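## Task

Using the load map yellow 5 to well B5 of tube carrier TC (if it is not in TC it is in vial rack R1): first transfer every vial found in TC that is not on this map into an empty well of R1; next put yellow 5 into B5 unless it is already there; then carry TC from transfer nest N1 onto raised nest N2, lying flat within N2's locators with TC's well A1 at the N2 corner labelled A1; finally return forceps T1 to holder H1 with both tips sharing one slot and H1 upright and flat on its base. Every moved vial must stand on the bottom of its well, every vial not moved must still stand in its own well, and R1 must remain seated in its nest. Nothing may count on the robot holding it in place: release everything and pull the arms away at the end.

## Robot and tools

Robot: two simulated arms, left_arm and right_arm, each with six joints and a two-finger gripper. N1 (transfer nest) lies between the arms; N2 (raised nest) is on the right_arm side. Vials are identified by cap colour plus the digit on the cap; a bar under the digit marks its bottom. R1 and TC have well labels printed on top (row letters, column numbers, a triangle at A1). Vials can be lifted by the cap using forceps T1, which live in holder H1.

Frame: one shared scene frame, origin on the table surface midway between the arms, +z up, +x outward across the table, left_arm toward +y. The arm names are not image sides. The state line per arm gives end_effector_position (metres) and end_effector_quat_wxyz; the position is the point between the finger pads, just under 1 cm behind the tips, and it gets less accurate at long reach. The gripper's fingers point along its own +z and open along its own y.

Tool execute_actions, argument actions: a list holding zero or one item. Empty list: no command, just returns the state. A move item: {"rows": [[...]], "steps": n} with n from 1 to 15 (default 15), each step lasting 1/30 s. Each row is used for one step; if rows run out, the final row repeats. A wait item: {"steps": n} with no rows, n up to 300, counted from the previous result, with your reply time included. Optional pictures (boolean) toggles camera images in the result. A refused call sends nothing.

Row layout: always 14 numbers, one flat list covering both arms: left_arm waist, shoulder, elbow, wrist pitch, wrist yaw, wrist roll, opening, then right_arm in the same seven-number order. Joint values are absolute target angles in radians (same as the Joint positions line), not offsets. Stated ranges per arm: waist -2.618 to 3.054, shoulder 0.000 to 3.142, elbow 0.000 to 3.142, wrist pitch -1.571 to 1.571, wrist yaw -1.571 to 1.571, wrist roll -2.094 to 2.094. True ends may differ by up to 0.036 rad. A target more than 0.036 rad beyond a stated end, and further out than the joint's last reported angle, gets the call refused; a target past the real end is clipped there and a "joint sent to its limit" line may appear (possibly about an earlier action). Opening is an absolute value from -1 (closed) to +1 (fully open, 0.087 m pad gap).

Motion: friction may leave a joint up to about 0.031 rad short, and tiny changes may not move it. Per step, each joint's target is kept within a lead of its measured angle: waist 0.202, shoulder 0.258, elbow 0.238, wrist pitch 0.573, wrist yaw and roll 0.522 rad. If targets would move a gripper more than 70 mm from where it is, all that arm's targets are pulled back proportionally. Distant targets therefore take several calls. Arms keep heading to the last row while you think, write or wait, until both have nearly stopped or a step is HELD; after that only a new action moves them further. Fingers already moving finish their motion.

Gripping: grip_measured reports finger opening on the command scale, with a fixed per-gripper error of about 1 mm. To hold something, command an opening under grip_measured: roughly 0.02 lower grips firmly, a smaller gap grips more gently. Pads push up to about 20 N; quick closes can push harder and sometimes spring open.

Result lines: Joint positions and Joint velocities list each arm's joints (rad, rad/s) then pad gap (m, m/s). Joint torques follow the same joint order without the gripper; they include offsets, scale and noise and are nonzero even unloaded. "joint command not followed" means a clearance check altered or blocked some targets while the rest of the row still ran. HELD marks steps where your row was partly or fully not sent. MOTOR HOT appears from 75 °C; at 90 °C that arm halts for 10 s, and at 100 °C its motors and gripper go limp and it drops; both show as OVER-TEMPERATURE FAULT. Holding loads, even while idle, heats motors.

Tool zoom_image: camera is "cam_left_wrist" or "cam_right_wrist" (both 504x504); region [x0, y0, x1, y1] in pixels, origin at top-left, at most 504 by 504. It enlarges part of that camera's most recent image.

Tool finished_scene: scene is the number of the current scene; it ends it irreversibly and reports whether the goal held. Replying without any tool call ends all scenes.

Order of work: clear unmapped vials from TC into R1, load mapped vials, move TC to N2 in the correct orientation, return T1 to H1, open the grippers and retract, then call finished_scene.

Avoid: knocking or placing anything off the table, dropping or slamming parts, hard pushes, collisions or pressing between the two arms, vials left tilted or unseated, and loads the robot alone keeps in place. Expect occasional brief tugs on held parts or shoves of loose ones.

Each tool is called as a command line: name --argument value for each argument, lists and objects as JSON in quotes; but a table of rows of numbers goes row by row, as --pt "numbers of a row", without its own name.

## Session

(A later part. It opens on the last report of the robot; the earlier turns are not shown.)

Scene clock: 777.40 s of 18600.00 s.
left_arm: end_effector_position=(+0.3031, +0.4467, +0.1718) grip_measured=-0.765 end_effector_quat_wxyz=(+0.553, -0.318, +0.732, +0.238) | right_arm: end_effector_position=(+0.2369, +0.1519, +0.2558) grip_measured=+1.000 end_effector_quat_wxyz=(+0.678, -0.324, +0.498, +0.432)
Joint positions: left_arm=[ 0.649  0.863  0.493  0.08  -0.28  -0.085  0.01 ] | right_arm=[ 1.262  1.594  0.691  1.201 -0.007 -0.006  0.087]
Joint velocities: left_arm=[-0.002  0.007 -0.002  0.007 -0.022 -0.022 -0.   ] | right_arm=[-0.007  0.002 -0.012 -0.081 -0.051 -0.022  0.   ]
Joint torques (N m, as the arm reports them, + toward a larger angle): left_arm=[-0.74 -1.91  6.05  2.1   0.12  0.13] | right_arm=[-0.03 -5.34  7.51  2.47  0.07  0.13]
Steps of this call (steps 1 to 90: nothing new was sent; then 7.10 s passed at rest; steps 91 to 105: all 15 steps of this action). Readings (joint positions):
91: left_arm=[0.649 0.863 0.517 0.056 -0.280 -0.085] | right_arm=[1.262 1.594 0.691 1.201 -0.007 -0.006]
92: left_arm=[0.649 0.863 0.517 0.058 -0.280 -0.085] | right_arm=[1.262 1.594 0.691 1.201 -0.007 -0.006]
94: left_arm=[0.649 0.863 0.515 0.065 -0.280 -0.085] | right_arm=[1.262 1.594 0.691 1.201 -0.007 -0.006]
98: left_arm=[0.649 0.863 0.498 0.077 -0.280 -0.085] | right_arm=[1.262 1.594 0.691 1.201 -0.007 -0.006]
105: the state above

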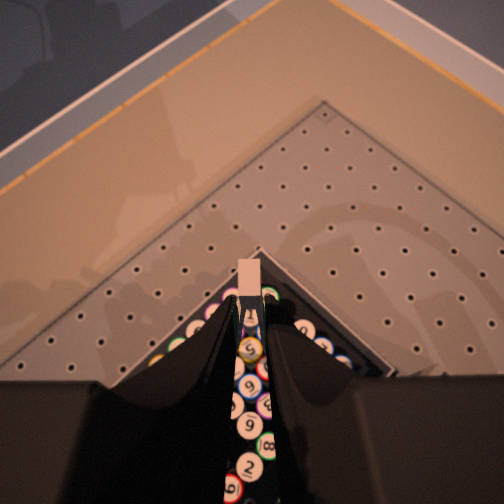

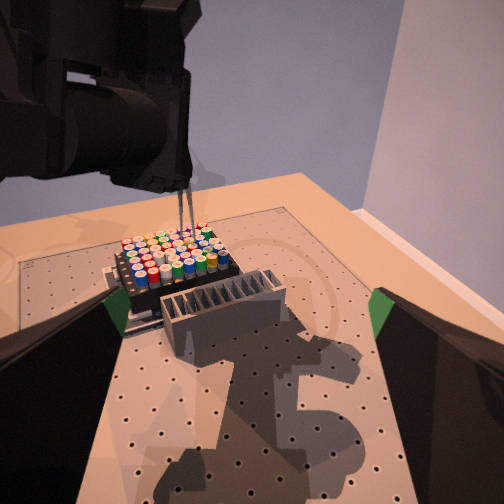

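execute_actions --actions '[{"rows":[[0.639,0.845,0.468,0.112,-0.272,-0.09,-0.765,1.26,1.6,0.71,1.22,0,0,1],[0.639,0.845,0.464,0.117,-0.272,-0.09,-0.765,1.26,1.6,0.71,1.22,0,0,1],[0.639,0.845,0.460,0.122,-0.272,-0.09,-0.765,1.26,1.6,0.71,1.22,0,0,1],[0.639,0.845,0.456,0.127,-0.272,-0.09,-0.765,1.26,1.6,0.71,1.22,0,0,1],[0.639,0.845,0.452,0.131,-0.272,-0.09,-0.765,1.26,1.6,0.71,1.22,0,0,1],[0.639,0.845,0.448,0.135,-0.272,-0.09,-0.765,1.26,1.6,0.71,1.22,0,0,1],[0.639,0.845,0.444,0.139,-0.272,-0.09,-0.765,1.26,1.6,0.71,1.22,0,0,1]],"steps":15}]' --pictures true

zoom_image --camera "cam_right_wrist" --region '[155,195,225,265]'

Scene clock: 786.53 s of 18600.00 s.
left_arm: end_effector_position=(+0.3025, +0.4464, +0.1654) grip_measured=-0.765 end_effector_quat_wxyz=(+0.554, -0.318, +0.732, +0.238) | right_arm: end_effector_position=(+0.2369, +0.1519, +0.2558) grip_measured=+1.000 end_effector_quat_wxyz=(+0.678, -0.324, +0.498, +0.432)
Joint positions: left_arm=[ 0.649  0.863  0.464  0.111 -0.28  -0.085  0.01 ] | right_arm=[ 1.262  1.594  0.691  1.201 -0.007 -0.006  0.087]
Joint velocities: left_arm=[-0.007 -0.002 -0.007  0.022 -0.081 -0.037  0.   ] | right_arm=[ 0.007 -0.017 -0.007  0.007 -0.007  0.007  0.   ]
Joint torques (N m, as the arm reports them, + toward a larger angle): left_arm=[-0.74 -1.89  6.05  2.13  0.12  0.12] | right_arm=[-0.03 -5.34  7.51  2.47  0.07  0.13]
Steps of this call (steps 1 to 15: the robot went on to your last target; steps 16 to 90: nothing new was sent; then 5.63 s passed at rest; steps 91 to 105: all 15 steps of this action). Readings (joint positions):
91: left_arm=[0.649 0.863 0.493 0.083 -0.280 -0.085] | right_arm=[1.262 1.594 0.691 1.201 -0.007 -0.006]
92: left_arm=[0.649 0.863 0.493 0.085 -0.280 -0.085] | right_arm=[1.262 1.594 0.691 1.201 -0.007 -0.006]
94: left_arm=[0.649 0.863 0.491 0.092 -0.280 -0.085] | right_arm=[1.262 1.594 0.691 1.201 -0.007 -0.006]
98: left_arm=[0.649 0.863 0.472 0.106 -0.280 -0.085] | right_arm=[1.262 1.594 0.691 1.201 -0.007 -0.006]
105: the state above

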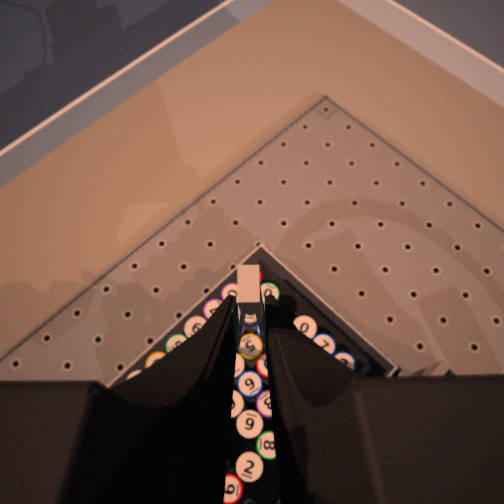

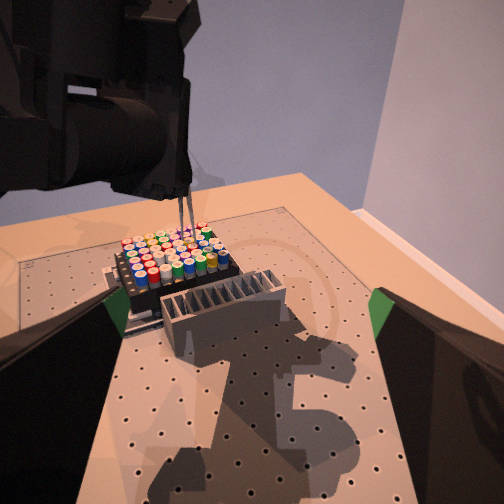

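Region (155, 195, 225, 265) of cam_right_wrist's 504x504 image, scaled by 7.200, with more detail than that image has.

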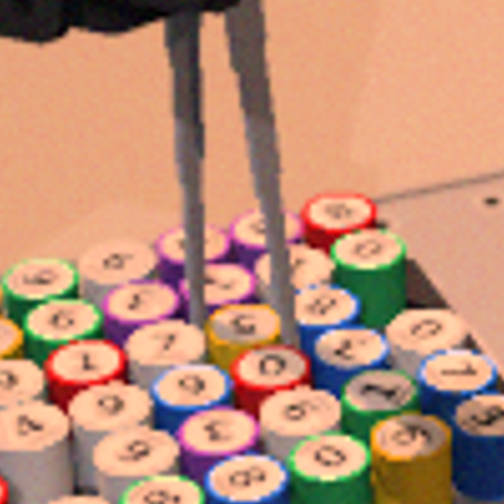

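zoom_image --camera "cam_left_wrist" --region '[200,280,300,400]'

zoom_image --camera "cam_right_wrist" --region '[170,220,210,260]'

Region (200, 280, 300, 400) of cam_left_wrist's 504x504 image, scaled by 4.200, with more detail than that image has.

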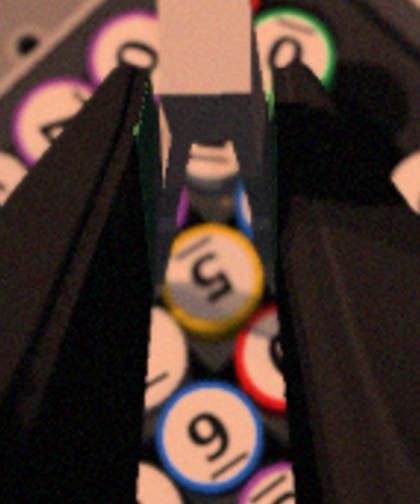

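Region (170, 220, 210, 260) of cam_right_wrist's 504x504 image, scaled by 12.600, with more detail than that image has.

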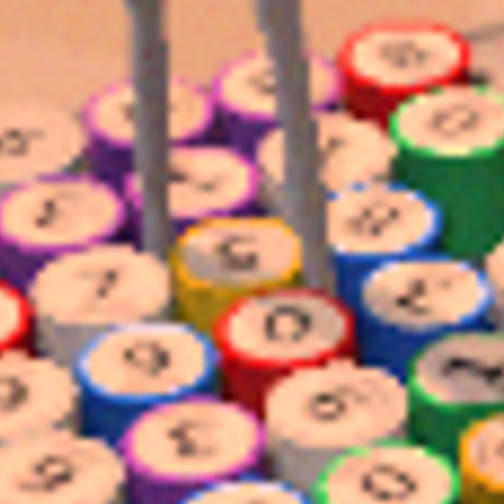

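execute_actions --actions '[{"rows":[[0.639,0.845,0.440,0.143,-0.272,-0.09,-0.765,1.26,1.6,0.71,1.22,0,0,1],[0.639,0.845,0.436,0.148,-0.272,-0.09,-0.765,1.26,1.6,0.71,1.22,0,0,1],[0.639,0.845,0.432,0.152,-0.272,-0.09,-0.765,1.26,1.6,0.71,1.22,0,0,1],[0.639,0.845,0.432,0.152,-0.272,-0.09,-0.765,1.26,1.6,0.71,1.22,0,0,1],[0.639,0.845,0.432,0.152,-0.272,-0.09,-0.765,1.26,1.6,0.71,1.22,0,0,1],[0.639,0.845,0.432,0.152,-0.272,-0.09,-0.765,1.26,1.6,0.71,1.22,0,0,1],[0.639,0.845,0.432,0.152,-0.272,-0.09,-0.772,1.26,1.6,0.71,1.22,0,0,1],[0.639,0.845,0.432,0.152,-0.272,-0.09,-0.779,1.26,1.6,0.71,1.22,0,0,1],[0.639,0.845,0.432,0.152,-0.272,-0.09,-0.786,1.26,1.6,0.71,1.22,0,0,1],[0.639,0.845,0.432,0.152,-0.272,-0.09,-0.793,1.26,1.6,0.71,1.22,0,0,1],[0.639,0.845,0.432,0.152,-0.272,-0.09,-0.80,1.26,1.6,0.71,1.22,0,0,1],[0.639,0.845,0.432,0.152,-0.272,-0.09,-0.806,1.26,1.6,0.71,1.22,0,0,1],[0.639,0.845,0.432,0.152,-0.272,-0.09,-0.812,1.26,1.6,0.71,1.22,0,0,1],[0.639,0.845,0.432,0.152,-0.272,-0.09,-0.817,1.26,1.6,0.71,1.22,0,0,1]],"steps":15}]' --pictures false

execute_actions --actions '[]'

zoom_image --camera "cam_left_wrist" --region '[200,280,300,400]'

zoom_image --camera "cam_right_wrist" --region '[170,220,210,260]'

Scene clock: 805.33 s of 18600.00 s.
left_arm: end_effector_position=(+0.3039, +0.4472, +0.1687) grip_measured=-0.815 end_effector_quat_wxyz=(+0.560, -0.317, +0.727, +0.239) | right_arm: end_effector_position=(+0.2369, +0.1519, +0.2558) grip_measured=+1.000 end_effector_quat_wxyz=(+0.678, -0.324, +0.498, +0.432)
Joint positions: left_arm=[ 0.649  0.863  0.464  0.126 -0.28  -0.085  0.008] | right_arm=[ 1.262  1.594  0.691  1.201 -0.007 -0.006  0.087]
Joint velocities: left_arm=[-0.027  0.012  0.002  0.022 -0.051  0.037 -0.   ] | right_arm=[ 0.002  0.002  0.007 -0.022 -0.022 -0.007  0.   ]
Joint torques (N m, as the arm reports them, + toward a larger angle): left_arm=[-0.74 -1.89  5.22  2.14  0.12  0.12] | right_arm=[-0.04 -5.34  7.51  2.47  0.07  0.13]
Steps of this call (steps 1 to 15: the robot went on to your last target; steps 16 to 90: nothing new was sent; then 15.30 s passed at rest; steps 91 to 105: all 15 steps of this action). Readings (joint positions):
91: left_arm=[0.649 0.863 0.464 0.115 -0.280 -0.085] | right_arm=[1.262 1.594 0.691 1.201 -0.007 -0.006]
92: left_arm=[0.649 0.863 0.464 0.116 -0.280 -0.085] | right_arm=[1.262 1.594 0.691 1.201 -0.007 -0.006]
94: left_arm=[0.649 0.863 0.464 0.120 -0.280 -0.085] | right_arm=[1.262 1.594 0.691 1.201 -0.007 -0.006]
98: left_arm=[0.649 0.863 0.464 0.125 -0.280 -0.085] | right_arm=[1.262 1.594 0.691 1.201 -0.007 -0.006]
105: the state above

Scene clock: 805.33 s of 18600.00 s.
left_arm: end_effector_position=(+0.3039, +0.4472, +0.1687) grip_measured=-0.815 end_effector_quat_wxyz=(+0.560, -0.317, +0.727, +0.239) | right_arm: end_effector_position=(+0.2369, +0.1519, +0.2558) grip_measured=+1.000 end_effector_quat_wxyz=(+0.678, -0.324, +0.498, +0.432)
Joint positions: left_arm=[ 0.649  0.863  0.464  0.126 -0.28  -0.085  0.008] | right_arm=[ 1.262  1.594  0.691  1.201 -0.007 -0.006  0.087]
Joint velocities: left_arm=[-0.027  0.012  0.002  0.022 -0.051  0.037 -0.   ] | right_arm=[ 0.002  0.002  0.007 -0.022 -0.022 -0.007  0.   ]
Joint torques (N m, as the arm reports them, + toward a larger angle): left_arm=[-0.74 -1.89  5.22  2.14  0.12  0.12] | right_arm=[-0.04 -5.34  7.51  2.47  0.07  0.13]

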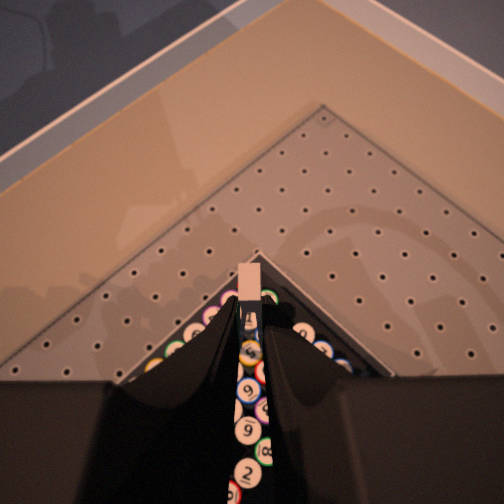

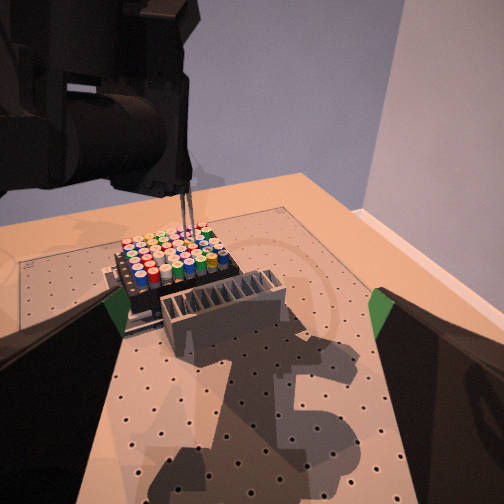

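Region (200, 280, 300, 400) of cam_left_wrist's 504x504 image, scaled by 4.200, with more detail than that image has.

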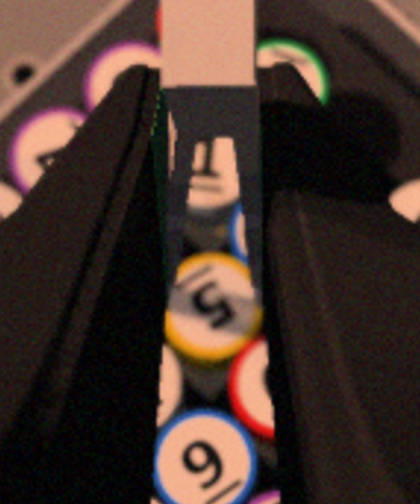

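Region (170, 220, 210, 260) of cam_right_wrist's 504x504 image, scaled by 12.600, with more detail than that image has.

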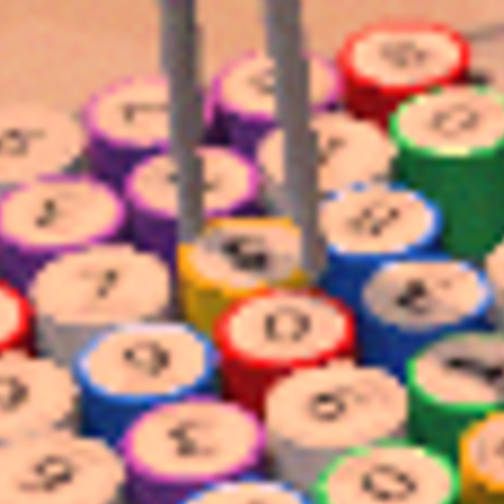

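execute_actions --actions '[{"rows":[[0.639,0.845,0.444,0.15,-0.272,-0.09,-0.81,1.26,1.6,0.71,1.22,0,0,1],[0.639,0.845,0.444,0.15,-0.272,-0.09,-0.80,1.26,1.6,0.71,1.22,0,0,1],[0.639,0.845,0.444,0.15,-0.272,-0.09,-0.79,1.26,1.6,0.71,1.22,0,0,1],[0.639,0.845,0.444,0.15,-0.272,-0.09,-0.78,1.26,1.6,0.71,1.22,0,0,1],[0.639,0.845,0.444,0.15,-0.272,-0.09,-0.77,1.26,1.6,0.71,1.22,0,0,1],[0.639,0.845,0.444,0.15,-0.272,-0.09,-0.77,1.26,1.6,0.71,1.22,0,0,1],[0.639,0.845,0.444,0.13,-0.272,-0.09,-0.77,1.26,1.6,0.71,1.22,0,0,1],[0.639,0.845,0.444,0.115,-0.272,-0.09,-0.77,1.26,1.6,0.71,1.22,0,0,1],[0.639,0.845,0.444,0.11,-0.272,-0.09,-0.77,1.26,1.6,0.71,1.22,0,0,1]],"steps":15}]' --pictures false

execute_actions --actions '[{"steps":15}]'

zoom_image --camera "cam_right_wrist" --region '[170,220,210,260]'

Scene clock: 815.57 s of 18600.00 s.
left_arm: end_effector_position=(+0.3028, +0.4466, +0.1661) grip_measured=-0.770 end_effector_quat_wxyz=(+0.555, -0.318, +0.731, +0.238) | right_arm: end_effector_position=(+0.2369, +0.1519, +0.2558) grip_measured=+1.000 end_effector_quat_wxyz=(+0.678, -0.324, +0.498, +0.432)
Joint positions: left_arm=[ 0.649  0.863  0.464  0.114 -0.28  -0.085  0.01 ] | right_arm=[ 1.262  1.594  0.691  1.201 -0.007 -0.006  0.087]
Joint velocities: left_arm=[ 0.002 -0.022 -0.002 -0.007 -0.081 -0.007 -0.   ] | right_arm=[-0.002  0.007 -0.002 -0.037  0.066 -0.007  0.   ]
Joint torques (N m, as the arm reports them, + toward a larger angle): left_arm=[-0.74 -1.89  6.04  1.9   0.12  0.12] | right_arm=[-0.04 -5.34  7.51  2.47  0.07  0.13]
Steps of this call (steps 1 to 15: the robot went on to your last target; steps 16 to 90: nothing new was sent; then 6.73 s passed at rest; steps 91 to 105: all 15 steps of this action). Readings (joint positions):
91: left_arm=[0.649 0.863 0.464 0.126 -0.280 -0.085] | right_arm=[1.262 1.594 0.691 1.201 -0.007 -0.006]
92: left_arm=[0.649 0.863 0.464 0.126 -0.280 -0.085] | right_arm=[1.262 1.594 0.691 1.201 -0.007 -0.006]
94: left_arm=[0.649 0.863 0.464 0.126 -0.280 -0.085] | right_arm=[1.262 1.594 0.691 1.201 -0.007 -0.006]
98: left_arm=[0.649 0.863 0.464 0.125 -0.280 -0.085] | right_arm=[1.262 1.594 0.691 1.201 -0.007 -0.006]
105: the state above

Scene clock: 816.07 s of 18600.00 s.
left_arm: end_effector_position=(+0.3025, +0.4464, +0.1655) grip_measured=-0.770 end_effector_quat_wxyz=(+0.554, -0.318, +0.731, +0.238) | right_arm: end_effector_position=(+0.2369, +0.1519, +0.2558) grip_measured=+1.000 end_effector_quat_wxyz=(+0.678, -0.324, +0.498, +0.432)
Joint positions: left_arm=[ 0.649  0.863  0.464  0.112 -0.28  -0.085  0.01 ] | right_arm=[ 1.262  1.594  0.691  1.201 -0.007 -0.006  0.087]
Joint velocities: left_arm=[ 0.002 -0.017 -0.002 -0.066 -0.051 -0.066 -0.   ] | right_arm=[-0.002  0.012  0.002  0.081 -0.066 -0.022  0.   ]
Joint torques (N m, as the arm reports them, + toward a larger angle): left_arm=[-0.74 -1.88  6.04  1.89  0.12  0.12] | right_arm=[-0.03 -5.34  7.52  2.47  0.07  0.13]
Steps of this call (steps 1 to 15: the robot went on to your last target). Readings (joint positions):
1: left_arm=[0.649 0.863 0.464 0.114 -0.280 -0.085] | right_arm=[1.262 1.594 0.691 1.201 -0.007 -0.006]
2: left_arm=[0.649 0.863 0.464 0.113 -0.280 -0.085] | right_arm=[1.262 1.594 0.691 1.201 -0.007 -0.006]
4: left_arm=[0.649 0.863 0.464 0.112 -0.280 -0.085] | right_arm=[1.262 1.594 0.691 1.201 -0.007 -0.006]
8: left_arm=[0.649 0.863 0.464 0.112 -0.280 -0.085] | right_arm=[1.262 1.594 0.691 1.201 -0.007 -0.006]
15: the state above
All arms were judged still, so your last target was given up. Only a new action makes them travel on or press farther. Fingers that are still opening or closing keep moving.

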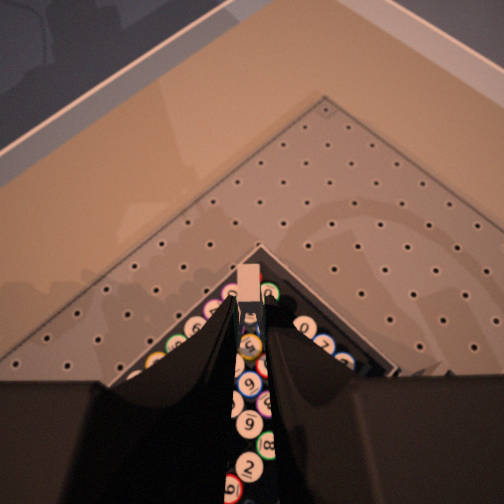

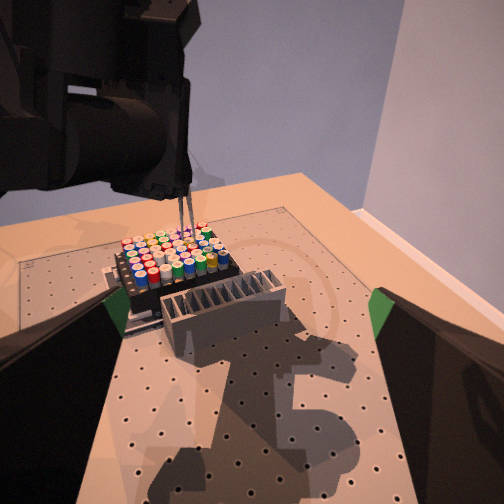

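Region (170, 220, 210, 260) of cam_right_wrist's 504x504 image, scaled by 12.600, with more detail than that image has.

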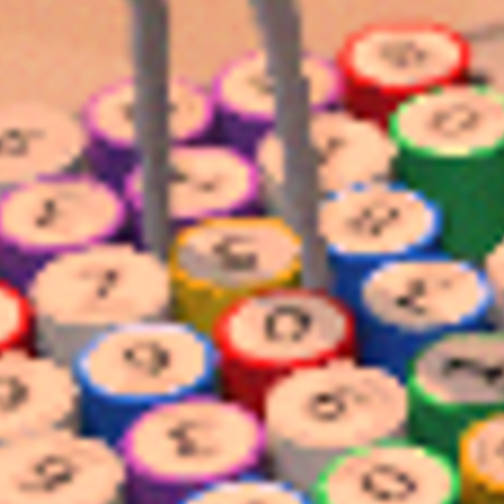

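execute_actions --actions '[{"rows":[[0.639,0.845,0.438,0.135,-0.272,-0.09,-0.77,1.26,1.6,0.71,1.22,0,0,1],[0.639,0.845,0.432,0.142,-0.272,-0.09,-0.77,1.26,1.6,0.71,1.22,0,0,1],[0.639,0.845,0.427,0.150,-0.272,-0.09,-0.77,1.26,1.6,0.71,1.22,0,0,1],[0.639,0.845,0.423,0.158,-0.272,-0.09,-0.77,1.26,1.6,0.71,1.22,0,0,1],[0.639,0.845,0.420,0.163,-0.272,-0.09,-0.77,1.26,1.6,0.71,1.22,0,0,1]],"steps":15}]' --pictures true

zoom_image --camera "cam_right_wrist" --region '[170,220,210,260]'

zoom_image --camera "cam_left_wrist" --region '[200,250,300,370]'

Scene clock: 828.77 s of 18600.00 s.
left_arm: end_effector_position=(+0.3018, +0.4460, +0.1599) grip_measured=-0.770 end_effector_quat_wxyz=(+0.555, -0.318, +0.731, +0.238) | right_arm: end_effector_position=(+0.2369, +0.1519, +0.2558) grip_measured=+1.000 end_effector_quat_wxyz=(+0.678, -0.324, +0.498, +0.432)
Joint positions: left_arm=[ 0.649  0.863  0.441  0.137 -0.28  -0.085  0.01 ] | right_arm=[ 1.262  1.594  0.691  1.201 -0.007 -0.006  0.087]
Joint velocities: left_arm=[ 0.012 -0.002  0.012  0.007  0.007 -0.037 -0.   ] | right_arm=[0.002 0.002 0.007 0.022 0.007 0.081 0.   ]
Joint torques (N m, as the arm reports them, + toward a larger angle): left_arm=[-0.74 -1.88  6.01  2.1   0.12  0.12] | right_arm=[-0.03 -5.34  7.51  2.47  0.06  0.13]
Steps of this call (steps 1 to 90: nothing new was sent; then 9.20 s passed at rest; steps 91 to 105: all 15 steps of this action). Readings (joint positions):
91: left_arm=[0.649 0.863 0.464 0.112 -0.280 -0.085] | right_arm=[1.262 1.594 0.691 1.201 -0.007 -0.006]
92: left_arm=[0.649 0.863 0.464 0.112 -0.280 -0.085] | right_arm=[1.262 1.594 0.691 1.201 -0.007 -0.006]
94: left_arm=[0.649 0.863 0.458 0.122 -0.280 -0.085] | right_arm=[1.262 1.594 0.691 1.201 -0.007 -0.006]
98: left_arm=[0.649 0.863 0.442 0.130 -0.280 -0.085] | right_arm=[1.262 1.594 0.691 1.201 -0.007 -0.006]
105: the state above

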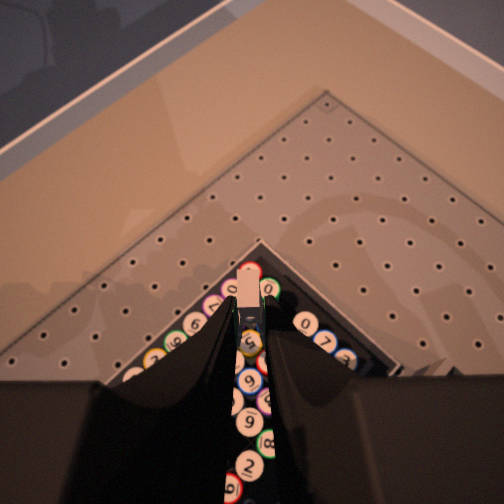

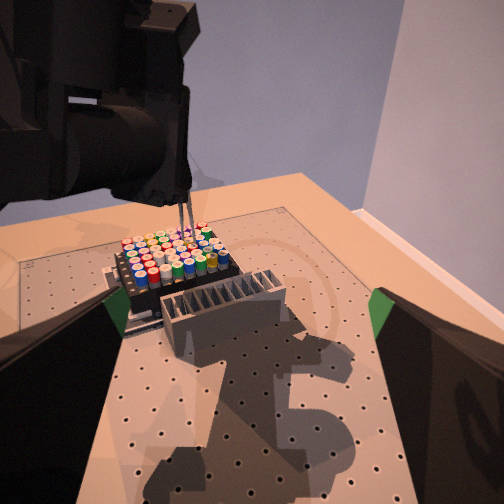

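Region (170, 220, 210, 260) of cam_right_wrist's 504x504 image, scaled by 12.600, with more detail than that image has.

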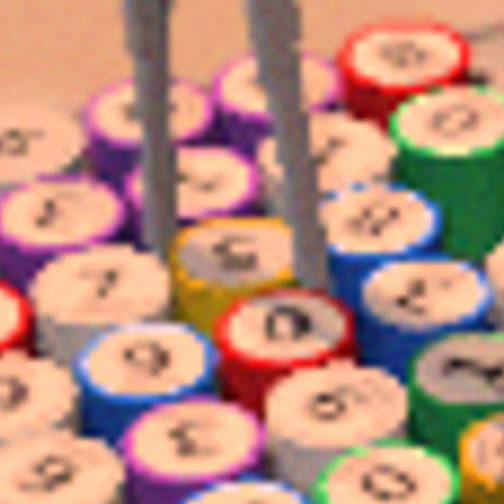

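Region (200, 250, 300, 370) of cam_left_wrist's 504x504 image, scaled by 4.200, with more detail than that image has.

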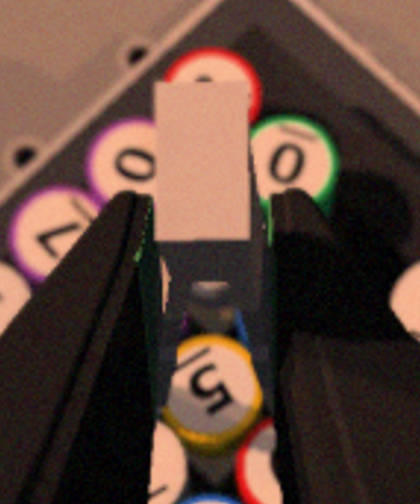

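execute_actions --actions '[{"rows":[[0.639,0.845,0.420,0.163,-0.272,-0.09,-0.776,1.26,1.6,0.71,1.22,0,0,1],[0.639,0.845,0.420,0.163,-0.272,-0.09,-0.782,1.26,1.6,0.71,1.22,0,0,1],[0.639,0.845,0.420,0.163,-0.272,-0.09,-0.788,1.26,1.6,0.71,1.22,0,0,1],[0.639,0.845,0.420,0.163,-0.272,-0.09,-0.794,1.26,1.6,0.71,1.22,0,0,1],[0.639,0.845,0.420,0.163,-0.272,-0.09,-0.80,1.26,1.6,0.71,1.22,0,0,1],[0.639,0.845,0.420,0.163,-0.272,-0.09,-0.805,1.26,1.6,0.71,1.22,0,0,1],[0.639,0.845,0.420,0.163,-0.272,-0.09,-0.81,1.26,1.6,0.71,1.22,0,0,1],[0.639,0.845,0.420,0.163,-0.272,-0.09,-0.815,1.26,1.6,0.71,1.22,0,0,1],[0.639,0.845,0.420,0.163,-0.272,-0.09,-0.82,1.26,1.6,0.71,1.22,0,0,1]],"steps":15}]' --pictures true

zoom_image --camera "cam_right_wrist" --region '[170,220,210,260]'

zoom_image --camera "cam_left_wrist" --region '[200,250,300,370]'

Scene clock: 840.40 s of 18600.00 s.
left_arm: end_effector_position=(+0.3020, +0.4461, +0.1604) grip_measured=-0.816 end_effector_quat_wxyz=(+0.556, -0.318, +0.730, +0.238) | right_arm: end_effector_position=(+0.2369, +0.1519, +0.2558) grip_measured=+1.000 end_effector_quat_wxyz=(+0.678, -0.324, +0.498, +0.432)
Joint positions: left_arm=[ 0.649  0.863  0.441  0.139 -0.28  -0.085  0.008] | right_arm=[ 1.262  1.594  0.691  1.201 -0.007 -0.006  0.087]
Joint velocities: left_arm=[-0.007 -0.012  0.007  0.037  0.051  0.051  0.   ] | right_arm=[-0.002  0.002 -0.012  0.007  0.037 -0.007  0.   ]
Joint torques (N m, as the arm reports them, + toward a larger angle): left_arm=[-0.73 -1.88  5.99  2.13  0.12  0.12] | right_arm=[-0.03 -5.34  7.51  2.47  0.07  0.13]
Steps of this call (steps 1 to 15: the robot went on to your last target; steps 16 to 90: nothing new was sent; then 8.13 s passed at rest; steps 91 to 105: all 15 steps of this action). Readings (joint positions):
91: left_arm=[0.649 0.863 0.441 0.139 -0.280 -0.085] | right_arm=[1.262 1.594 0.691 1.201 -0.007 -0.006]
92: left_arm=[0.649 0.863 0.441 0.139 -0.280 -0.085] | right_arm=[1.262 1.594 0.691 1.201 -0.007 -0.006]
94: left_arm=[0.649 0.863 0.441 0.139 -0.280 -0.085] | right_arm=[1.262 1.594 0.691 1.201 -0.007 -0.006]
98: left_arm=[0.649 0.863 0.441 0.139 -0.280 -0.085] | right_arm=[1.262 1.594 0.691 1.201 -0.007 -0.006]
105: the state above

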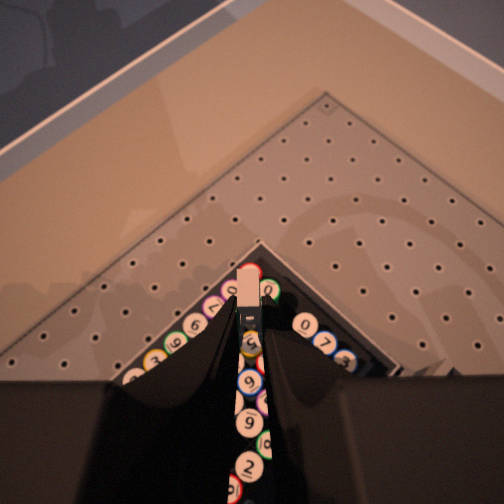

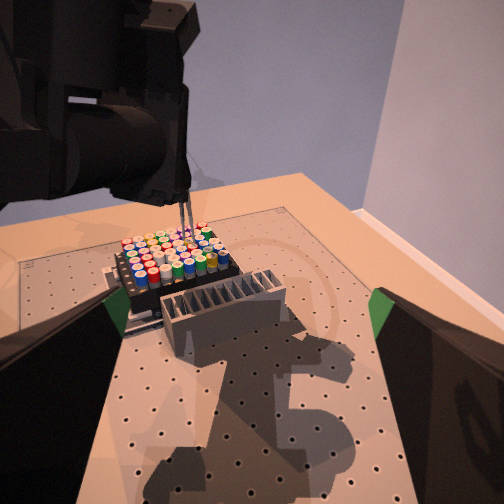

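Region (170, 220, 210, 260) of cam_right_wrist's 504x504 image, scaled by 12.600, with more detail than that image has.

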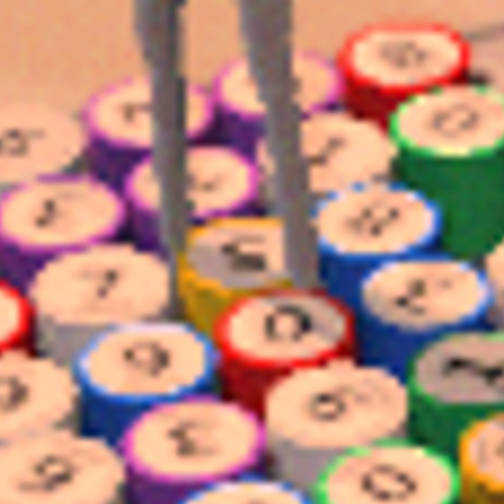

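Region (200, 250, 300, 370) of cam_left_wrist's 504x504 image, scaled by 4.200, with more detail than that image has.

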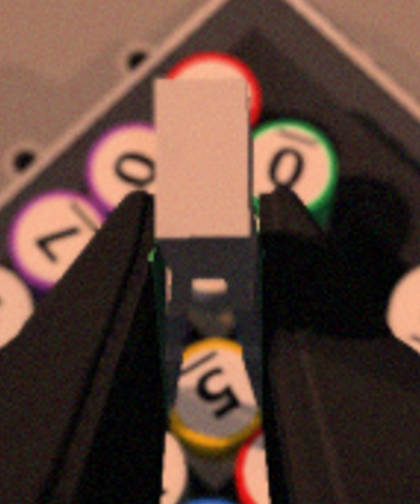

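execute_actions --actions '[{"rows":[[0.639,0.845,0.455,0.14,-0.272,-0.09,-0.826,1.26,1.6,0.71,1.22,0,0,1],[0.639,0.845,0.470,0.132,-0.272,-0.09,-0.826,1.26,1.6,0.71,1.22,0,0,1],[0.639,0.845,0.478,0.122,-0.272,-0.09,-0.826,1.26,1.6,0.71,1.22,0,0,1],[0.639,0.845,0.484,0.112,-0.272,-0.09,-0.826,1.26,1.6,0.71,1.22,0,0,1],[0.639,0.845,0.490,0.103,-0.272,-0.09,-0.826,1.26,1.6,0.71,1.22,0,0,1],[0.639,0.845,0.496,0.096,-0.272,-0.09,-0.826,1.26,1.6,0.71,1.22,0,0,1],[0.639,0.845,0.502,0.089,-0.272,-0.09,-0.826,1.26,1.6,0.71,1.22,0,0,1],[0.639,0.845,0.508,0.082,-0.272,-0.09,-0.826,1.26,1.6,0.71,1.22,0,0,1],[0.639,0.845,0.514,0.076,-0.272,-0.09,-0.826,1.26,1.6,0.71,1.22,0,0,1],[0.639,0.845,0.520,0.071,-0.272,-0.09,-0.826,1.26,1.6,0.71,1.22,0,0,1],[0.639,0.845,0.526,0.069,-0.272,-0.09,-0.826,1.26,1.6,0.71,1.22,0,0,1],[0.639,0.845,0.530,0.068,-0.272,-0.09,-0.826,1.26,1.6,0.71,1.22,0,0,1]],"steps":15}]' --pictures true

zoom_image --camera "cam_right_wrist" --region '[155,195,225,265]'

Scene clock: 857.97 s of 18600.00 s.
left_arm: end_effector_position=(+0.3036, +0.4471, +0.1743) grip_measured=-0.822 end_effector_quat_wxyz=(+0.554, -0.318, +0.731, +0.238) | right_arm: end_effector_position=(+0.2369, +0.1519, +0.2558) grip_measured=+1.000 end_effector_quat_wxyz=(+0.678, -0.324, +0.498, +0.432)
Joint positions: left_arm=[ 0.649  0.863  0.499  0.077 -0.28  -0.085  0.008] | right_arm=[ 1.262  1.594  0.691  1.201 -0.007 -0.006  0.087]
Joint velocities: left_arm=[-0.002 -0.002  0.012 -0.154  0.066  0.022  0.   ] | right_arm=[-0.002  0.027 -0.002 -0.095 -0.022 -0.037  0.   ]
Joint torques (N m, as the arm reports them, + toward a larger angle): left_arm=[-0.74 -1.88  9.43  1.9   0.11  0.12] | right_arm=[-0.03 -5.35  7.51  2.47  0.07  0.13]
Steps of this call (steps 1 to 15: the robot went on to your last target; steps 16 to 90: nothing new was sent; then 14.07 s passed at rest; steps 91 to 105: all 15 steps of this action). Readings (joint positions):
91: left_arm=[0.649 0.863 0.441 0.139 -0.280 -0.085] | right_arm=[1.262 1.594 0.691 1.201 -0.007 -0.006]
92: left_arm=[0.649 0.863 0.441 0.138 -0.280 -0.085] | right_arm=[1.262 1.594 0.691 1.201 -0.007 -0.006]
94: left_arm=[0.649 0.863 0.443 0.134 -0.280 -0.085] | right_arm=[1.262 1.594 0.691 1.201 -0.007 -0.006]
98: left_arm=[0.649 0.863 0.466 0.107 -0.280 -0.085] | right_arm=[1.262 1.594 0.691 1.201 -0.007 -0.006]
105: the state above

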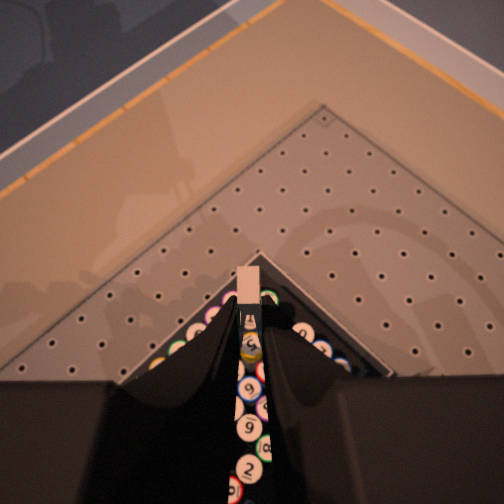

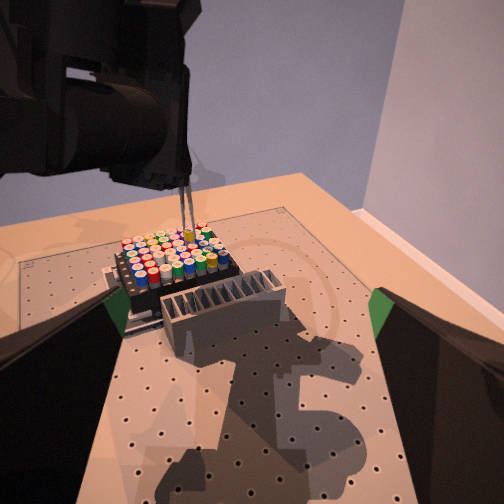

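Region (155, 195, 225, 265) of cam_right_wrist's 504x504 image, scaled by 7.200, with more detail than that image has.

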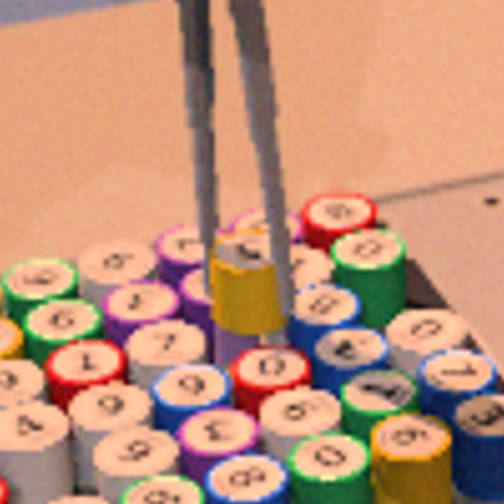

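execute_actions --actions '[{"rows":[[0.639,0.845,0.538,0.058,-0.272,-0.09,-0.826,1.25,1.6,0.71,1.22,0,0,1],[0.639,0.845,0.546,0.044,-0.272,-0.09,-0.826,1.23,1.6,0.71,1.22,-0.02,0,1],[0.639,0.845,0.554,0.032,-0.272,-0.09,-0.826,1.20,1.6,0.71,1.22,-0.05,0,1],[0.639,0.845,0.562,0.021,-0.272,-0.09,-0.826,1.165,1.6,0.71,1.22,-0.09,0,1],[0.639,0.845,0.570,0.011,-0.272,-0.09,-0.826,1.125,1.6,0.71,1.22,-0.14,0,1],[0.639,0.845,0.578,0.002,-0.272,-0.09,-0.826,1.08,1.6,0.71,1.22,-0.19,0,1],[0.639,0.845,0.586,-0.007,-0.272,-0.09,-0.826,1.035,1.6,0.71,1.22,-0.24,0,1],[0.639,0.845,0.594,-0.016,-0.272,-0.09,-0.826,0.99,1.6,0.71,1.22,-0.29,0,1],[0.639,0.845,0.602,-0.025,-0.272,-0.09,-0.826,0.945,1.6,0.71,1.22,-0.34,0,1],[0.639,0.845,0.610,-0.033,-0.272,-0.09,-0.826,0.90,1.6,0.71,1.22,-0.39,0,1],[0.639,0.845,0.618,-0.041,-0.272,-0.09,-0.826,0.855,1.6,0.71,1.22,-0.44,0,1],[0.639,0.845,0.626,-0.049,-0.272,-0.09,-0.826,0.81,1.6,0.71,1.22,-0.49,0,1],[0.639,0.845,0.634,-0.057,-0.272,-0.09,-0.826,0.765,1.6,0.71,1.22,-0.54,0,1],[0.639,0.845,0.642,-0.065,-0.272,-0.09,-0.826,0.72,1.6,0.71,1.22,-0.59,0,1],[0.639,0.845,0.650,-0.073,-0.272,-0.09,-0.826,0.675,1.6,0.71,1.22,-0.64,0,1]],"steps":15}]' --pictures false

execute_actions --actions '[{"rows":[[0.639,0.845,0.658,-0.081,-0.272,-0.09,-0.826,0.63,1.6,0.71,1.22,-0.69,0,1],[0.639,0.845,0.666,-0.089,-0.272,-0.09,-0.826,0.585,1.6,0.71,1.22,-0.74,0,1],[0.639,0.845,0.674,-0.097,-0.272,-0.09,-0.826,0.54,1.6,0.71,1.22,-0.79,0,1],[0.639,0.845,0.682,-0.105,-0.272,-0.09,-0.826,0.495,1.6,0.71,1.22,-0.84,0,1],[0.639,0.845,0.690,-0.113,-0.272,-0.09,-0.826,0.45,1.6,0.71,1.22,-0.89,0,1],[0.639,0.845,0.698,-0.121,-0.272,-0.09,-0.826,0.405,1.6,0.71,1.22,-0.94,0,1],[0.639,0.845,0.706,-0.129,-0.272,-0.09,-0.826,0.36,1.6,0.71,1.22,-0.99,0,1],[0.639,0.845,0.714,-0.137,-0.272,-0.09,-0.826,0.315,1.6,0.71,1.22,-1.04,0,1],[0.639,0.845,0.722,-0.145,-0.272,-0.09,-0.826,0.27,1.6,0.71,1.22,-1.09,0,1],[0.639,0.845,0.730,-0.152,-0.272,-0.09,-0.826,0.225,1.6,0.71,1.22,-1.14,0,1],[0.639,0.845,0.738,-0.158,-0.272,-0.09,-0.826,0.18,1.6,0.71,1.22,-1.19,0,1],[0.639,0.845,0.746,-0.162,-0.272,-0.09,-0.826,0.14,1.6,0.71,1.22,-1.24,0,1],[0.639,0.845,0.754,-0.164,-0.272,-0.09,-0.826,0.105,1.6,0.71,1.22,-1.29,0,1],[0.639,0.845,0.762,-0.164,-0.272,-0.09,-0.826,0.075,1.6,0.71,1.22,-1.34,0,1],[0.639,0.845,0.768,-0.164,-0.272,-0.09,-0.826,0.045,1.6,0.71,1.22,-1.4,0,1]],"steps":15}]' --pictures true

Scene clock: 883.70 s of 18600.00 s.
left_arm: end_effector_position=(+0.3044, +0.4475, +0.1992) grip_measured=-0.822 end_effector_quat_wxyz=(+0.551, -0.318, +0.734, +0.238) | right_arm: end_effector_position=(+0.3660, +0.0506, +0.2509) grip_measured=+1.000 end_effector_quat_wxyz=(+0.708, -0.347, +0.497, +0.363)
Joint positions: left_arm=[ 0.649  0.863  0.607 -0.04  -0.28  -0.085  0.008] | right_arm=[ 0.755  1.594  0.691  1.201 -0.436 -0.006  0.087]
Joint velocities: left_arm=[-0.002  0.012  0.222 -0.198  0.007  0.007 -0.   ] | right_arm=[-1.253  0.002 -0.002  0.037 -1.326 -0.051  0.   ]
Joint torques (N m, as the arm reports them, + toward a larger angle): left_arm=[-0.75 -1.92  9.5   1.9   0.12  0.13] | right_arm=[-0.27 -5.24  7.49  2.41  0.    0.12]
Steps of this call (steps 1 to 15: the robot went on to your last target; steps 16 to 90: nothing new was sent; then 22.23 s passed at rest; steps 91 to 105: all 15 steps of this action). Readings (joint positions):
91: left_arm=[0.649 0.863 0.500 0.068 -0.280 -0.085] | right_arm=[1.262 1.594 0.691 1.201 -0.007 -0.006]
92: left_arm=[0.649 0.863 0.503 0.063 -0.280 -0.085] | right_arm=[1.259 1.594 0.691 1.201 -0.009 -0.006]
94: left_arm=[0.649 0.863 0.514 0.046 -0.280 -0.085] | right_arm=[1.233 1.594 0.691 1.201 -0.033 -0.006]
98: left_arm=[0.649 0.863 0.550 0.016 -0.280 -0.085] | right_arm=[1.080 1.594 0.691 1.201 -0.145 -0.006]
105: the state above

Scene clock: 884.20 s of 18600.00 s.
left_arm: end_effector_position=(+0.3042, +0.4474, +0.2313) grip_measured=-0.822 end_effector_quat_wxyz=(+0.555, -0.318, +0.731, +0.238) | right_arm: end_effector_position=(+0.4150, -0.1280, +0.2243) grip_measured=+1.000 end_effector_quat_wxyz=(+0.675, -0.440, +0.499, +0.318)
Joint positions: left_arm=[ 0.649  0.863  0.726 -0.149 -0.28  -0.085  0.008] | right_arm=[ 0.1    1.594  0.691  1.201 -1.172 -0.006  0.087]
Joint velocities: left_arm=[-0.012  0.017  0.212 -0.081  0.022  0.037 -0.   ] | right_arm=[-0.955 -0.002  0.002  0.007 -1.414  0.037  0.   ]
Joint torques (N m, as the arm reports them, + toward a larger angle): left_arm=[-0.73 -1.93  9.49  1.91  0.11  0.12] | right_arm=[ 0.3  -5.07  7.22  2.03  0.05  0.15]
Steps of this call (steps 1 to 15: all 15 steps of this action). Readings (joint positions):
1: left_arm=[0.649 0.863 0.615 -0.048 -0.280 -0.085] | right_arm=[0.710 1.594 0.691 1.201 -0.483 -0.006]
2: left_arm=[0.649 0.863 0.622 -0.056 -0.280 -0.085] | right_arm=[0.666 1.594 0.691 1.201 -0.531 -0.006]
4: left_arm=[0.649 0.863 0.638 -0.072 -0.280 -0.085] | right_arm=[0.576 1.594 0.691 1.201 -0.628 -0.006]
8: left_arm=[0.649 0.863 0.671 -0.103 -0.280 -0.085] | right_arm=[0.396 1.594 0.691 1.201 -0.825 -0.006]
15: the state above

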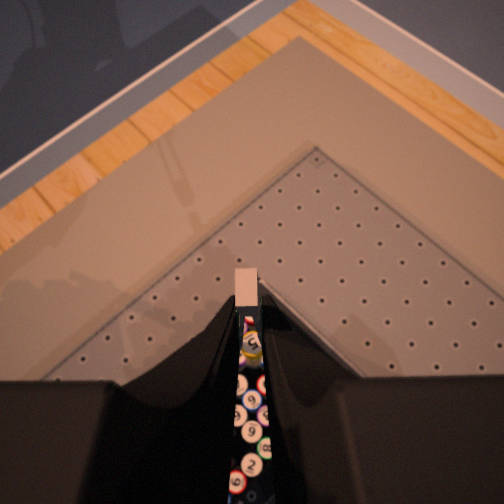

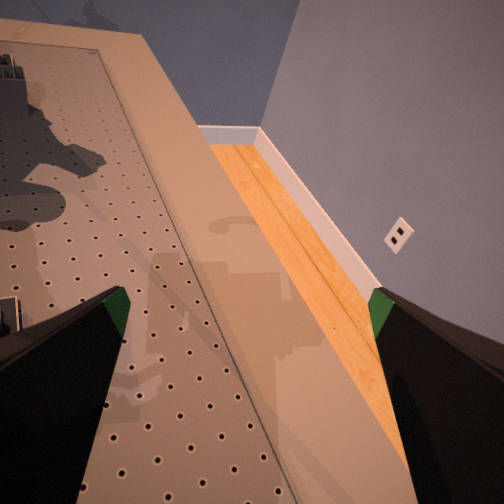

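execute_actions --actions '[{"rows":[[0.635,0.843,0.768,-0.166,-0.268,-0.088,-0.826,0.045,1.598,0.70,1.22,-1.4,0,1],[0.627,0.841,0.768,-0.168,-0.262,-0.085,-0.826,0.045,1.596,0.69,1.22,-1.4,0,1],[0.615,0.839,0.768,-0.170,-0.255,-0.082,-0.826,0.045,1.594,0.68,1.22,-1.4,0,1],[0.599,0.837,0.768,-0.172,-0.248,-0.079,-0.826,0.045,1.592,0.67,1.22,-1.4,0,1],[0.579,0.835,0.768,-0.174,-0.241,-0.076,-0.826,0.045,1.59,0.66,1.22,-1.4,0,1],[0.555,0.833,0.768,-0.176,-0.234,-0.073,-0.826,0.045,1.588,0.65,1.22,-1.4,0,1],[0.527,0.831,0.768,-0.178,-0.227,-0.070,-0.826,0.045,1.586,0.64,1.22,-1.4,0,1],[0.495,0.829,0.768,-0.180,-0.220,-0.067,-0.826,0.045,1.584,0.63,1.22,-1.4,0,1],[0.459,0.827,0.768,-0.182,-0.213,-0.064,-0.826,0.045,1.582,0.62,1.22,-1.4,0,1],[0.421,0.825,0.768,-0.184,-0.206,-0.061,-0.826,0.045,1.58,0.61,1.22,-1.4,0,1],[0.383,0.823,0.768,-0.186,-0.199,-0.058,-0.826,0.045,1.578,0.60,1.22,-1.4,0,1],[0.345,0.821,0.768,-0.188,-0.192,-0.055,-0.826,0.045,1.576,0.59,1.22,-1.4,0,1],[0.307,0.819,0.768,-0.190,-0.185,-0.052,-0.826,0.045,1.574,0.58,1.22,-1.4,0,1],[0.269,0.817,0.768,-0.192,-0.178,-0.049,-0.826,0.045,1.572,0.57,1.22,-1.4,0,1],[0.231,0.815,0.768,-0.194,-0.171,-0.046,-0.826,0.045,1.57,0.56,1.22,-1.4,0,1]],"steps":15}]' --pictures false

execute_actions --actions '[{"rows":[[0.193,0.813,0.768,-0.196,-0.163,-0.043,-0.826,0.045,1.568,0.55,1.22,-1.4,0,1],[0.155,0.811,0.768,-0.198,-0.155,-0.040,-0.826,0.045,1.566,0.54,1.22,-1.4,0,1],[0.117,0.809,0.768,-0.200,-0.147,-0.037,-0.826,0.045,1.564,0.53,1.22,-1.4,0,1],[0.079,0.807,0.768,-0.202,-0.139,-0.034,-0.826,0.045,1.562,0.52,1.22,-1.4,0,1],[0.041,0.805,0.768,-0.204,-0.131,-0.031,-0.826,0.045,1.56,0.51,1.22,-1.4,0,1],[0.003,0.803,0.768,-0.206,-0.123,-0.028,-0.826,0.045,1.558,0.50,1.22,-1.4,0,1],[-0.035,0.801,0.768,-0.208,-0.115,-0.025,-0.826,0.045,1.556,0.49,1.22,-1.4,0,1],[-0.073,0.799,0.768,-0.210,-0.107,-0.022,-0.826,0.045,1.555,0.48,1.22,-1.4,0,1],[-0.111,0.797,0.768,-0.210,-0.099,-0.019,-0.826,0.045,1.555,0.47,1.22,-1.4,0,1],[-0.149,0.795,0.768,-0.210,-0.091,-0.016,-0.826,0.045,1.555,0.46,1.22,-1.4,0,1],[-0.187,0.793,0.768,-0.210,-0.083,-0.013,-0.826,0.045,1.555,0.45,1.22,-1.4,0,1],[-0.225,0.791,0.768,-0.210,-0.075,-0.010,-0.826,0.045,1.555,0.44,1.22,-1.4,0,1],[-0.263,0.789,0.768,-0.210,-0.067,-0.007,-0.826,0.045,1.555,0.43,1.22,-1.4,0,1],[-0.301,0.787,0.768,-0.210,-0.059,-0.004,-0.826,0.045,1.555,0.42,1.22,-1.4,0,1],[-0.339,0.787,0.768,-0.210,-0.051,-0.001,-0.826,0.045,1.555,0.41,1.22,-1.4,0,1]],"steps":15}]' --pictures false

execute_actions --actions '[{"rows":[[-0.377,0.787,0.74,-0.19,-0.043,0.002,-0.826,0.045,1.555,0.40,1.22,-1.4,0,1],[-0.415,0.787,0.72,-0.175,-0.035,0.005,-0.826,0.045,1.555,0.39,1.22,-1.4,0,1],[-0.453,0.787,0.705,-0.16,-0.027,0.008,-0.826,0.045,1.555,0.38,1.22,-1.4,0,1],[-0.491,0.787,0.695,-0.145,-0.019,0.008,-0.826,0.045,1.555,0.37,1.22,-1.4,0,1],[-0.529,0.787,0.687,-0.135,-0.011,0.008,-0.826,0.045,1.555,0.36,1.22,-1.4,0,1],[-0.565,0.787,0.679,-0.127,-0.003,0.008,-0.826,0.045,1.555,0.35,1.22,-1.4,0,1],[-0.598,0.787,0.671,-0.119,0.003,0.008,-0.826,0.045,1.555,0.346,1.22,-1.4,0,1],[-0.628,0.787,0.663,-0.111,0.008,0.008,-0.826,0.045,1.555,0.346,1.22,-1.4,0,1],[-0.654,0.787,0.655,-0.103,0.008,0.008,-0.826,0.045,1.555,0.346,1.22,-1.4,0,1],[-0.677,0.787,0.647,-0.095,0.008,0.008,-0.826,0.045,1.555,0.346,1.22,-1.4,0,1],[-0.696,0.787,0.639,-0.089,0.008,0.008,-0.826,0.045,1.555,0.346,1.22,-1.4,0,1],[-0.711,0.787,0.631,-0.085,0.008,0.008,-0.826,0.045,1.555,0.346,1.22,-1.4,0,1],[-0.722,0.787,0.625,-0.082,0.008,0.008,-0.826,0.045,1.555,0.346,1.22,-1.4,0,1],[-0.729,0.787,0.62,-0.082,0.008,0.008,-0.826,0.045,1.555,0.346,1.22,-1.4,0,1],[-0.733,0.787,0.62,-0.082,0.008,0.008,-0.826,0.045,1.555,0.346,1.22,-1.4,0,1]],"steps":15}]' --pictures false

execute_actions --actions '[{"steps":15}]'

zoom_image --camera "cam_right_wrist" --region '[70,110,190,230]'

Scene clock: 925.27 s of 18600.00 s.
left_arm: end_effector_position=(+0.3560, +0.3363, +0.2370) grip_measured=-0.822 end_effector_quat_wxyz=(+0.592, -0.157, +0.782, +0.117) | right_arm: end_effector_position=(+0.3703, -0.1332, +0.1833) grip_measured=+1.000 end_effector_quat_wxyz=(+0.610, -0.478, +0.504, +0.381)
Joint positions: left_arm=[ 0.299  0.839  0.741 -0.184 -0.21  -0.063  0.008] | right_arm=[ 0.046  1.594  0.592  1.202 -1.393 -0.006  0.087]
Joint velocities: left_arm=[-1.101 -0.037 -0.002 -0.022  0.242  0.139  0.   ] | right_arm=[ 0.012 -0.012 -0.276 -0.051  0.007  0.022  0.   ]
Joint torques (N m, as the arm reports them, + toward a larger angle): left_arm=[-0.14 -1.91  9.3   1.92  0.14  0.16] | right_arm=[ 0.04 -6.9   4.04  1.91  0.03  0.14]
Steps of this call (steps 1 to 30: the robot went on to your last target; steps 31 to 90: nothing new was sent; then 37.57 s passed at rest; steps 91 to 105: all 15 steps of this action). Readings (joint positions):
91: left_arm=[0.648 0.863 0.741 -0.163 -0.279 -0.085] | right_arm=[0.046 1.594 0.691 1.201 -1.392 -0.006]
92: left_arm=[0.645 0.863 0.741 -0.164 -0.279 -0.085] | right_arm=[0.046 1.594 0.691 1.201 -1.392 -0.006]
94: left_arm=[0.631 0.863 0.741 -0.166 -0.275 -0.085] | right_arm=[0.046 1.594 0.691 1.201 -1.392 -0.006]
98: left_arm=[0.551 0.856 0.741 -0.174 -0.257 -0.080] | right_arm=[0.046 1.594 0.664 1.202 -1.392 -0.006]
105: the state above

Scene clock: 925.77 s of 18600.00 s.
left_arm: end_effector_position=(+0.3449, +0.1407, +0.2397) grip_measured=-0.822 end_effector_quat_wxyz=(+0.597, +0.122, +0.788, -0.087) | right_arm: end_effector_position=(+0.3376, -0.1306, +0.1475) grip_measured=+1.000 end_effector_quat_wxyz=(+0.579, -0.450, +0.539, +0.413)
Joint positions: left_arm=[-0.272  0.809  0.741 -0.207 -0.093 -0.018  0.008] | right_arm=[ 0.046  1.573  0.442  1.202 -1.394 -0.006  0.087]
Joint velocities: left_arm=[-1.082 -0.032  0.012  0.007  0.227  0.139 -0.001] | right_arm=[-0.012 -0.007 -0.315 -0.037 -0.081 -0.037  0.   ]
Joint torques (N m, as the arm reports them, + toward a larger angle): left_arm=[-0.12 -1.72  9.26  1.92  0.15  0.2 ] | right_arm=[ 0.02 -5.88  3.54  1.99 -0.06  0.13]
Steps of this call (steps 1 to 15: all 15 steps of this action). Readings (joint positions):
1: left_arm=[0.261 0.837 0.741 -0.187 -0.202 -0.060] | right_arm=[0.046 1.594 0.582 1.202 -1.393 -0.006]
2: left_arm=[0.222 0.835 0.741 -0.189 -0.195 -0.057] | right_arm=[0.046 1.592 0.571 1.202 -1.393 -0.006]
4: left_arm=[0.147 0.831 0.741 -0.193 -0.180 -0.051] | right_arm=[0.046 1.586 0.551 1.202 -1.394 -0.006]
8: left_arm=[-0.005 0.823 0.741 -0.200 -0.149 -0.039] | right_arm=[0.046 1.575 0.513 1.202 -1.394 -0.006]
15: the state above

Scene clock: 926.27 s of 18600.00 s.
left_arm: end_effector_position=(+0.2603, +0.0124, +0.2140) grip_measured=-0.822 end_effector_quat_wxyz=(+0.548, +0.327, +0.731, -0.243) | right_arm: end_effector_position=(+0.3181, -0.1291, +0.1266) grip_measured=+1.000 end_effector_quat_wxyz=(+0.559, -0.431, +0.561, +0.433)
Joint positions: left_arm=[-0.716  0.805  0.645 -0.125 -0.002  0.003  0.008] | right_arm=[ 0.046  1.573  0.361  1.202 -1.394 -0.006  0.087]
Joint velocities: left_arm=[-0.208  0.012 -0.129  0.066  0.066  0.022 -0.001] | right_arm=[-0.017  0.007 -0.002 -0.037  0.007 -0.022  0.   ]
Joint torques (N m, as the arm reports them, + toward a larger angle): left_arm=[-0.25 -1.53  6.31  2.22  0.12  0.21] | right_arm=[ 0.03 -5.54  3.26  2.04 -0.1   0.12]
Steps of this call (steps 1 to 15: all 15 steps of this action). Readings (joint positions):
1: left_arm=[-0.309 0.808 0.741 -0.208 -0.085 -0.015] | right_arm=[0.046 1.573 0.432 1.202 -1.394 -0.006]
2: left_arm=[-0.347 0.807 0.741 -0.206 -0.077 -0.012] | right_arm=[0.046 1.573 0.423 1.202 -1.394 -0.006]
4: left_arm=[-0.423 0.806 0.734 -0.193 -0.062 -0.007] | right_arm=[0.046 1.573 0.402 1.202 -1.394 -0.006]
8: left_arm=[-0.570 0.805 0.700 -0.162 -0.030 -0.001] | right_arm=[0.046 1.573 0.366 1.202 -1.394 -0.006]
15: the state above

Scene clock: 926.77 s of 18600.00 s.
left_arm: end_effector_position=(+0.2588, +0.0093, +0.2150) grip_measured=-0.822 end_effector_quat_wxyz=(+0.551, +0.329, +0.726, -0.248) | right_arm: end_effector_position=(+0.3181, -0.1291, +0.1266) grip_measured=+1.000 end_effector_quat_wxyz=(+0.559, -0.431, +0.561, +0.433)
Joint positions: left_arm=[-0.724  0.805  0.639 -0.108  0.     0.003  0.008] | right_arm=[ 0.046  1.573  0.361  1.202 -1.394 -0.006  0.087]
Joint velocities: left_arm=[-0.012 -0.002 -0.002 -0.022  0.037 -0.051  0.   ] | right_arm=[ 0.017 -0.017 -0.002  0.007 -0.051 -0.007  0.   ]
Joint torques (N m, as the arm reports them, + toward a larger angle): left_arm=[-0.65 -1.57  6.14  2.19  0.16  0.2 ] | right_arm=[ 0.03 -5.54  3.26  2.04 -0.1   0.12]
Steps of this call (steps 1 to 15: the robot went on to your last target). Readings (joint positions):
1: left_arm=[-0.721 0.805 0.642 -0.123 -0.001 0.003] | right_arm=[0.046 1.573 0.361 1.202 -1.394 -0.006]
2: left_arm=[-0.724 0.805 0.640 -0.122 -0.000 0.003] | right_arm=[0.046 1.573 0.361 1.202 -1.394 -0.006]
4: left_arm=[-0.724 0.805 0.639 -0.119 0.000 0.003] | right_arm=[0.046 1.573 0.361 1.202 -1.394 -0.006]
8: left_arm=[-0.724 0.805 0.639 -0.111 0.000 0.003] | right_arm=[0.046 1.573 0.361 1.202 -1.394 -0.006]
15: the state above

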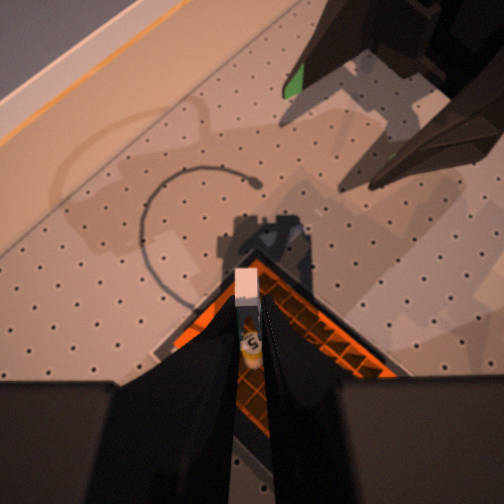

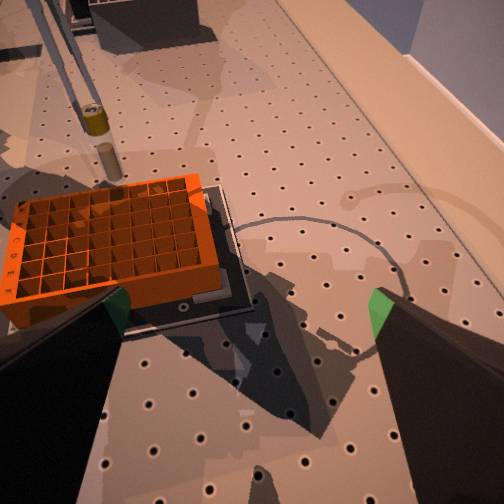

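Region (70, 110, 190, 230) of cam_right_wrist's 504x504 image, scaled by 4.200, with more detail than that image has.

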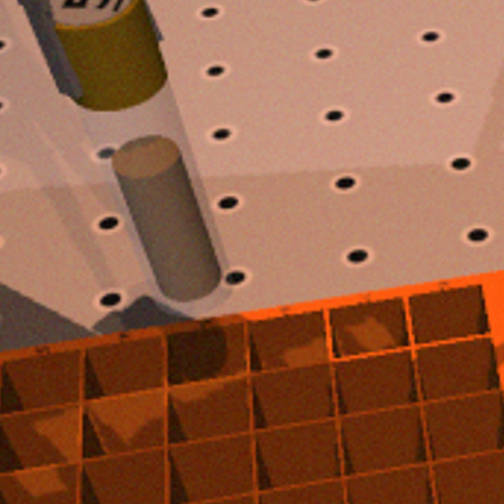

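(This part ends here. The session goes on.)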